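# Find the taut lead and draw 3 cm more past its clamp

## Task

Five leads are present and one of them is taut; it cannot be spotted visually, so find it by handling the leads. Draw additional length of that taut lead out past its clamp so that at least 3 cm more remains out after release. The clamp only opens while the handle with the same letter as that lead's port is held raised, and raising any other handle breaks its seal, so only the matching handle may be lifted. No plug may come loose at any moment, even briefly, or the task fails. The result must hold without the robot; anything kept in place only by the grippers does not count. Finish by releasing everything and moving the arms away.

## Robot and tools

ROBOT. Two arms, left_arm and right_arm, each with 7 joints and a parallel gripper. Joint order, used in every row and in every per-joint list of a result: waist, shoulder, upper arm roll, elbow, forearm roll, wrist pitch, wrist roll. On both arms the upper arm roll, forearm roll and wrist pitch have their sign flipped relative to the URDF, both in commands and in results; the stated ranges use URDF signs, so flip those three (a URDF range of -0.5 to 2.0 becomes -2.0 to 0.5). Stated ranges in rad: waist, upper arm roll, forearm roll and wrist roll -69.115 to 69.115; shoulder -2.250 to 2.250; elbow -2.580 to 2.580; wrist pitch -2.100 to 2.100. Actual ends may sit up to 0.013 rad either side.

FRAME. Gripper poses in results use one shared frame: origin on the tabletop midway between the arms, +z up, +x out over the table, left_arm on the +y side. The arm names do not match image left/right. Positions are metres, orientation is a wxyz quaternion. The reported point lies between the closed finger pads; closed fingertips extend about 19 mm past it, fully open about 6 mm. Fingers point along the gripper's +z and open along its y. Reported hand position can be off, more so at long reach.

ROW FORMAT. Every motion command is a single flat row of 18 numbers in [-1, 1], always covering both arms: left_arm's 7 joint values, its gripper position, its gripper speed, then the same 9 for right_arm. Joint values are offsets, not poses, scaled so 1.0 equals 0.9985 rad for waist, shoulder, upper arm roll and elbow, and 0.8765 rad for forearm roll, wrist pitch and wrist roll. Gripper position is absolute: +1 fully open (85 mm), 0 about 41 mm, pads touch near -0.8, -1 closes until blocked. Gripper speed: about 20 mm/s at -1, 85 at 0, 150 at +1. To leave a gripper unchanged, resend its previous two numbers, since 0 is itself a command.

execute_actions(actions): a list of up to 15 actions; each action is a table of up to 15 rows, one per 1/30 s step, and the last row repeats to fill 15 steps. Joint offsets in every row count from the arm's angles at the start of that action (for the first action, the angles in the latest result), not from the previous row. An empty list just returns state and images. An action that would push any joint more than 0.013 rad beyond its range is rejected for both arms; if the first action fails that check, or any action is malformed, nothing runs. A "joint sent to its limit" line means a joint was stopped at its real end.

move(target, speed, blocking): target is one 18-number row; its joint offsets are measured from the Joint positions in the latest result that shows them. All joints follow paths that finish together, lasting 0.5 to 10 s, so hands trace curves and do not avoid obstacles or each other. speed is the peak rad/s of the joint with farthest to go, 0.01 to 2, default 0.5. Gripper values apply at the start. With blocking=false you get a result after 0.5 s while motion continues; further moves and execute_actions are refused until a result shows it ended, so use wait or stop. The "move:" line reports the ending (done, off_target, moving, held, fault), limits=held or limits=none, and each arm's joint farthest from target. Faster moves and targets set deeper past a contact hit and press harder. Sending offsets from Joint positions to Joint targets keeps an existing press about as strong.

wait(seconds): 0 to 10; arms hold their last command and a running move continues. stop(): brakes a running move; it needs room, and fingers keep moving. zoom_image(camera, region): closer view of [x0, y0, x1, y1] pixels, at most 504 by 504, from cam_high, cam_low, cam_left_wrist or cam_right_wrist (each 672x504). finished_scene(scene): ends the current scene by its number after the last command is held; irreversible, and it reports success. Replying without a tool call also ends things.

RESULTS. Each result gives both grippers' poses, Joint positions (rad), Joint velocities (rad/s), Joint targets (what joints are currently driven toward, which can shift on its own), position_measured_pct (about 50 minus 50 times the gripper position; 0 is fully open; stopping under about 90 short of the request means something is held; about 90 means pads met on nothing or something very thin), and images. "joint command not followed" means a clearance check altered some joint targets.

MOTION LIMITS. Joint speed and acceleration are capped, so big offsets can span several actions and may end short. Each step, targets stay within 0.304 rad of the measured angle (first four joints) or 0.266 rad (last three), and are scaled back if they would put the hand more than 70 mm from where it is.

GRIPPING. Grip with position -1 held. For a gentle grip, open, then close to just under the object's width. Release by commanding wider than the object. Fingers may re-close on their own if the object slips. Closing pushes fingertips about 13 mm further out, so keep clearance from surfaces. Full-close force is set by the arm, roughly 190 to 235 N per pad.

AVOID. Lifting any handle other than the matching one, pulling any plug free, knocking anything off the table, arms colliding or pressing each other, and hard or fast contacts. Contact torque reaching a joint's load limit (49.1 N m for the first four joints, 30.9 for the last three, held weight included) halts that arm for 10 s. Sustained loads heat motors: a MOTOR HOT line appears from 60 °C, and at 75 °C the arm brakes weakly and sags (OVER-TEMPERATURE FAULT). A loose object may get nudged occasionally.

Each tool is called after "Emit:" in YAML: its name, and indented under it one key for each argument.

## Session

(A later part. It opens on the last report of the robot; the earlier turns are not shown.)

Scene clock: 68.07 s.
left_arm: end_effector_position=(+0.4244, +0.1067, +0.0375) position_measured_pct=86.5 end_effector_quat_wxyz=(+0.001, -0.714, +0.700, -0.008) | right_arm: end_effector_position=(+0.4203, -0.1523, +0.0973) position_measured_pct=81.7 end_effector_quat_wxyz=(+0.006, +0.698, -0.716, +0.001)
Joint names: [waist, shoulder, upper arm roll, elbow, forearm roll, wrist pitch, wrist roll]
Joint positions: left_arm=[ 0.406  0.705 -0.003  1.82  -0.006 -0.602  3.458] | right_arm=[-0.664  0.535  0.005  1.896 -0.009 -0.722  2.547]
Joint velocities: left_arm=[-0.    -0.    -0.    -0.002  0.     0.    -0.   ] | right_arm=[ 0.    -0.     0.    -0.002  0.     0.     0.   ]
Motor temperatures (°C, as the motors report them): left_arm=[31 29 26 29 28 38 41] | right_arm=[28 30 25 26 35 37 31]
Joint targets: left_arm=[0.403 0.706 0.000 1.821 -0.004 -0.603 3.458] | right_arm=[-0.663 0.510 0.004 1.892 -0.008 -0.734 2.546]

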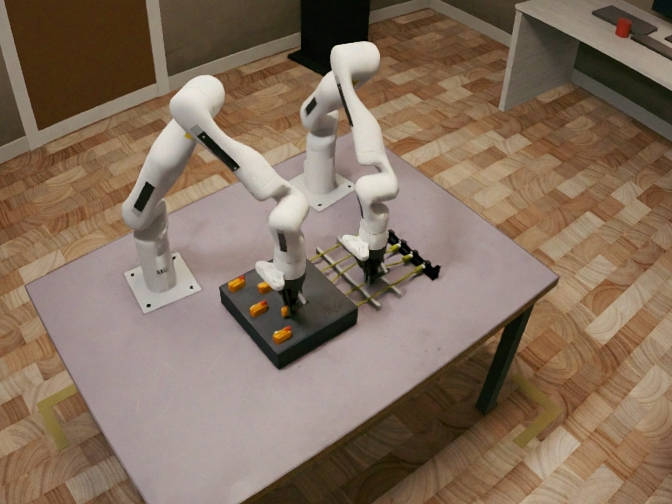

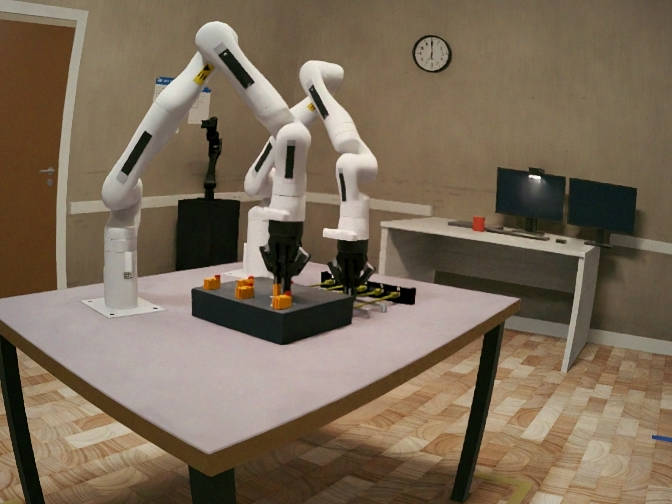

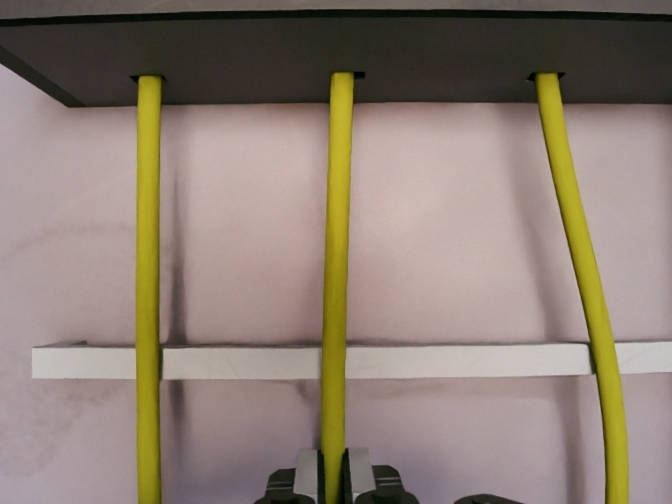

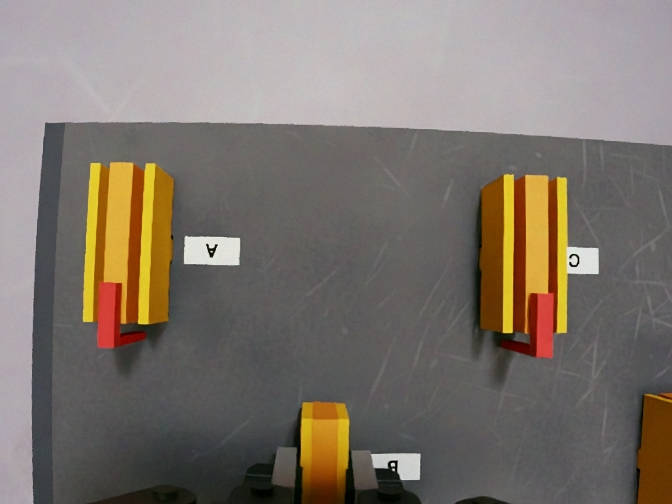

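Emit:
move:
  target: [-0.088,-0.038,0.003,0.041,0.002,-0.012,-0.096,-0.8,0,0,-0.022,0,-0.003,0,-0.012,0,-1,0]
  speed: 0.07

Scene clock: 74.50 s.
left_arm: end_effector_position=(+0.4203, +0.1467, +0.0475) position_measured_pct=86.5 end_effector_quat_wxyz=(-0.002, -0.715, +0.700, -0.003) | right_arm: end_effector_position=(+0.4203, -0.1524, +0.0972) position_measured_pct=81.7 end_effector_quat_wxyz=(+0.006, +0.699, -0.715, +0.001)
Joint names: [waist, shoulder, upper arm roll, elbow, forearm roll, wrist pitch, wrist roll]
Joint positions: left_arm=[ 0.322  0.667 -0.004  1.86  -0.007 -0.612  3.374] | right_arm=[-0.664  0.535  0.005  1.896 -0.01  -0.722  2.548]
Joint velocities: left_arm=[-0.003 -0.001  0.     0.002 -0.     0.     0.   ] | right_arm=[-0.     0.    -0.    -0.    -0.     0.     0.001]
Motor temperatures (°C, as the motors report them): left_arm=[31 29 26 29 28 38 41] | right_arm=[28 31 25 27 35 37 31]
Joint targets: left_arm=[0.319 0.667 -0.000 1.861 -0.004 -0.613 3.373] | right_arm=[-0.664 0.513 0.005 1.893 -0.009 -0.733 2.547]
move: off_target (right_arm); limits=none; left_arm: farthest joint: the waist, 0.004 radians from its target (0.088 radians at the start); right_arm: farthest joint: the shoulder, 0.022 radians from its target (0.022 radians at the start)

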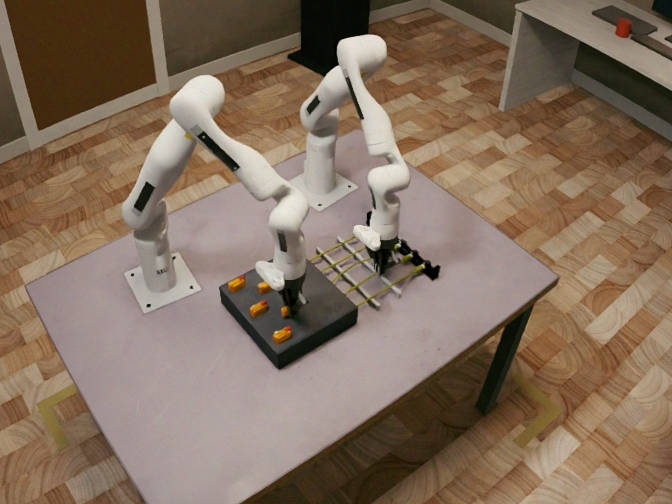

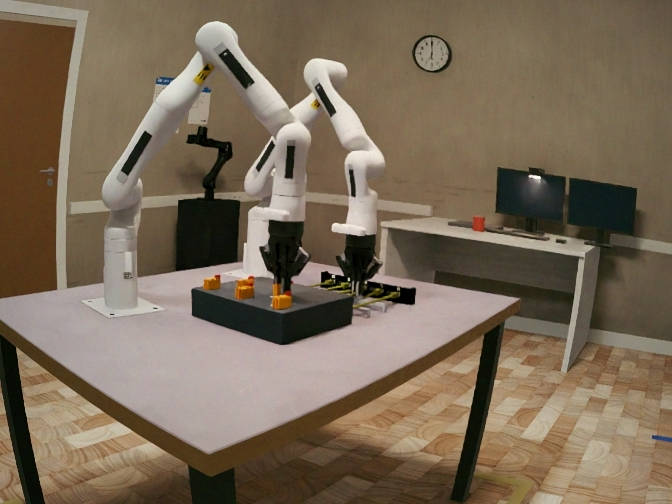

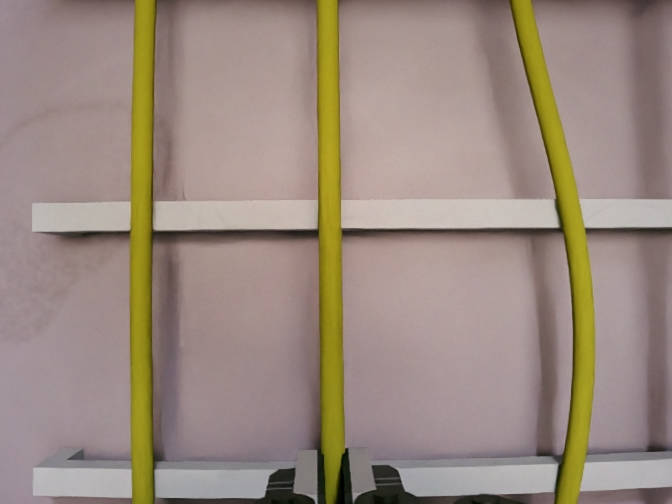

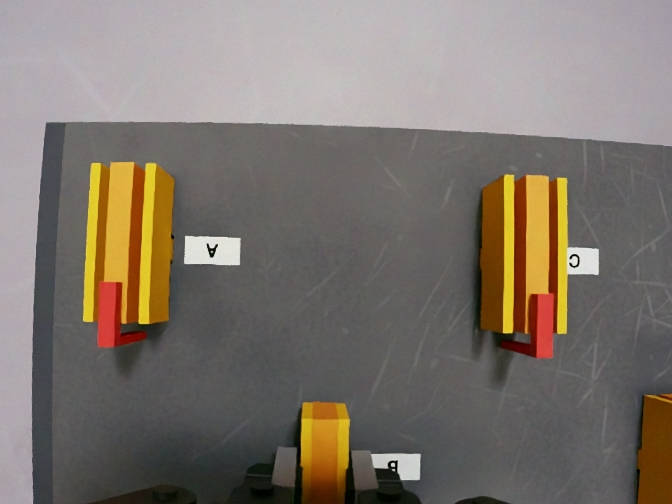

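Emit:
execute_actions:
  actions:
    - [[-0.003,0,0.004,0.001,0.003,0,0,-0.8,0,0,0.014,0,0.013,0,0.04,0,-1,0]]
    - [[-0.002,0,0.002,0,0.002,0,0,-0.8,0,0,0,0,0,0,0,0,0,0]]
    - [[0,0,0,0,0,0,0,-0.3,-0.5,0,-0.06,0,-0.035,0,-0.11,0,0,0]]
    - [[0,-0.04,0,-0.015,0,-0.063,0,-0.3,-0.5,0,-0.07,0,-0.04,0,-0.125,0,0,0]]
    - [[0,-0.09,0,-0.04,0,-0.15,0,-0.3,-0.5,0.1,-0.07,0,-0.04,0,-0.125,0,0,0]]
    - [[0,-0.12,0,-0.07,0,-0.215,0,-0.3,-0.5,0.1,-0.04,0,-0.03,0,-0.08,0,0,0]]

Emit:
zoom_image:
  camera: "cam_high"
  region: [250,200,450,350]

Scene clock: 84.50 s.
left_arm: end_effector_position=(+0.4119, +0.1429, +0.1859) position_measured_pct=65.1 end_effector_quat_wxyz=(-0.004, -0.711, +0.703, -0.006) | right_arm: end_effector_position=(+0.4391, -0.2341, +0.2209) position_measured_pct=50.0 end_effector_quat_wxyz=(-0.006, -0.624, +0.781, -0.002)
Joint names: [waist, shoulder, upper arm roll, elbow, forearm roll, wrist pitch, wrist roll]
Joint positions: left_arm=[ 0.327  0.418 -0.009  1.733 -0.01  -0.985  3.374] | right_arm=[-0.466  0.314  0.005  1.765 -0.01  -1.072  2.549]
Joint velocities: left_arm=[-0.    -0.013  0.001  0.    -0.001  0.001 -0.   ] | right_arm=[ 0.011 -0.003 -0.001 -0.    -0.     0.    -0.001]
Motor temperatures (°C, as the motors report them): left_arm=[31 29 26 29 28 38 41] | right_arm=[28 31 25 27 35 37 31]
Joint targets: left_arm=[0.327 0.416 -0.009 1.733 -0.010 -0.985 3.374] | right_arm=[-0.465 0.313 0.005 1.765 -0.010 -1.072 2.549]

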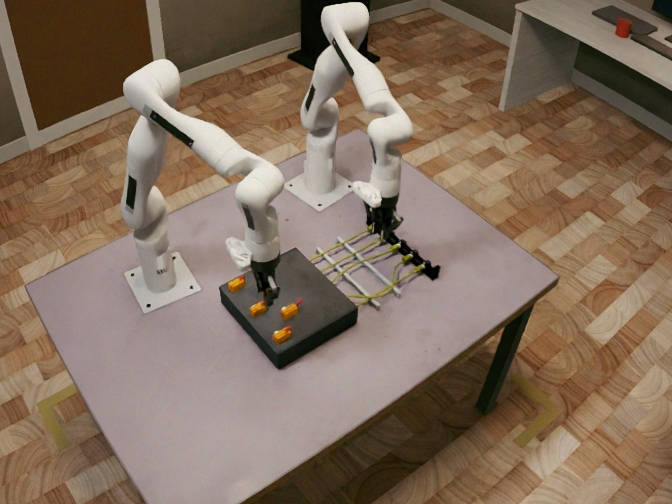

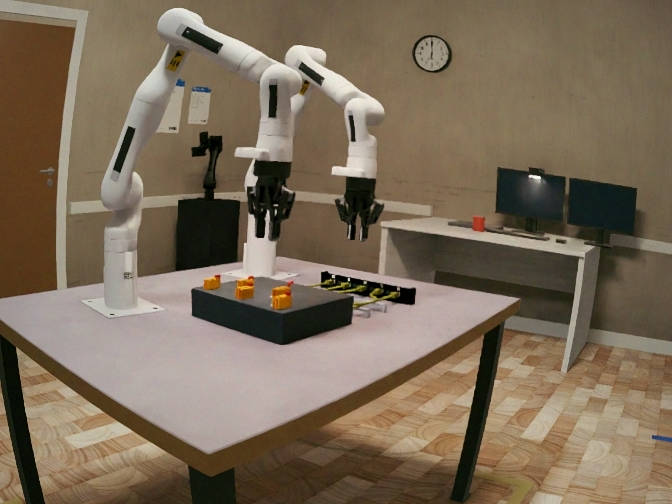

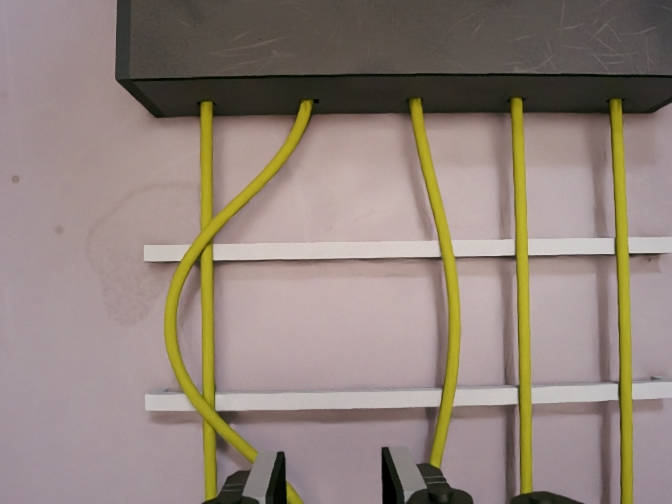

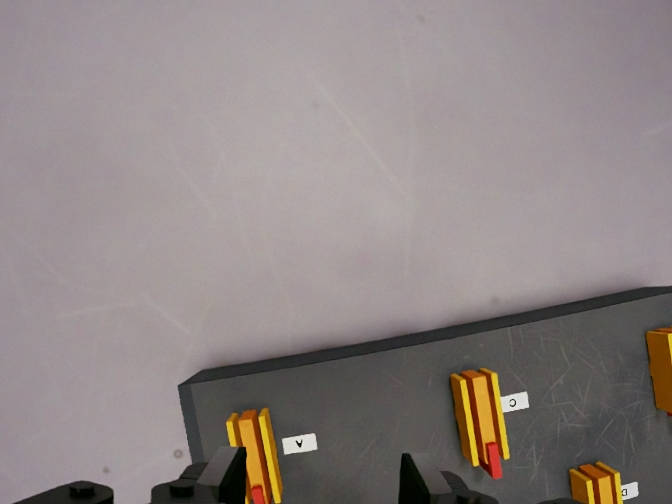

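Region (250, 200, 450, 350) of cam_high's 672x504 image, scaled by 2.520, with more detail than that image has; it fills the top 378 rows of this view, and the rest is white.

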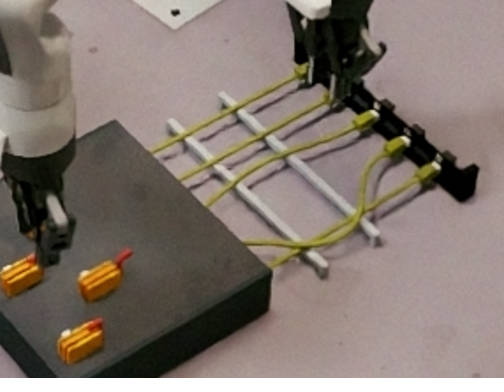

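Emit:
finished_scene:
  scene: 2

The scene is finished: the task was done.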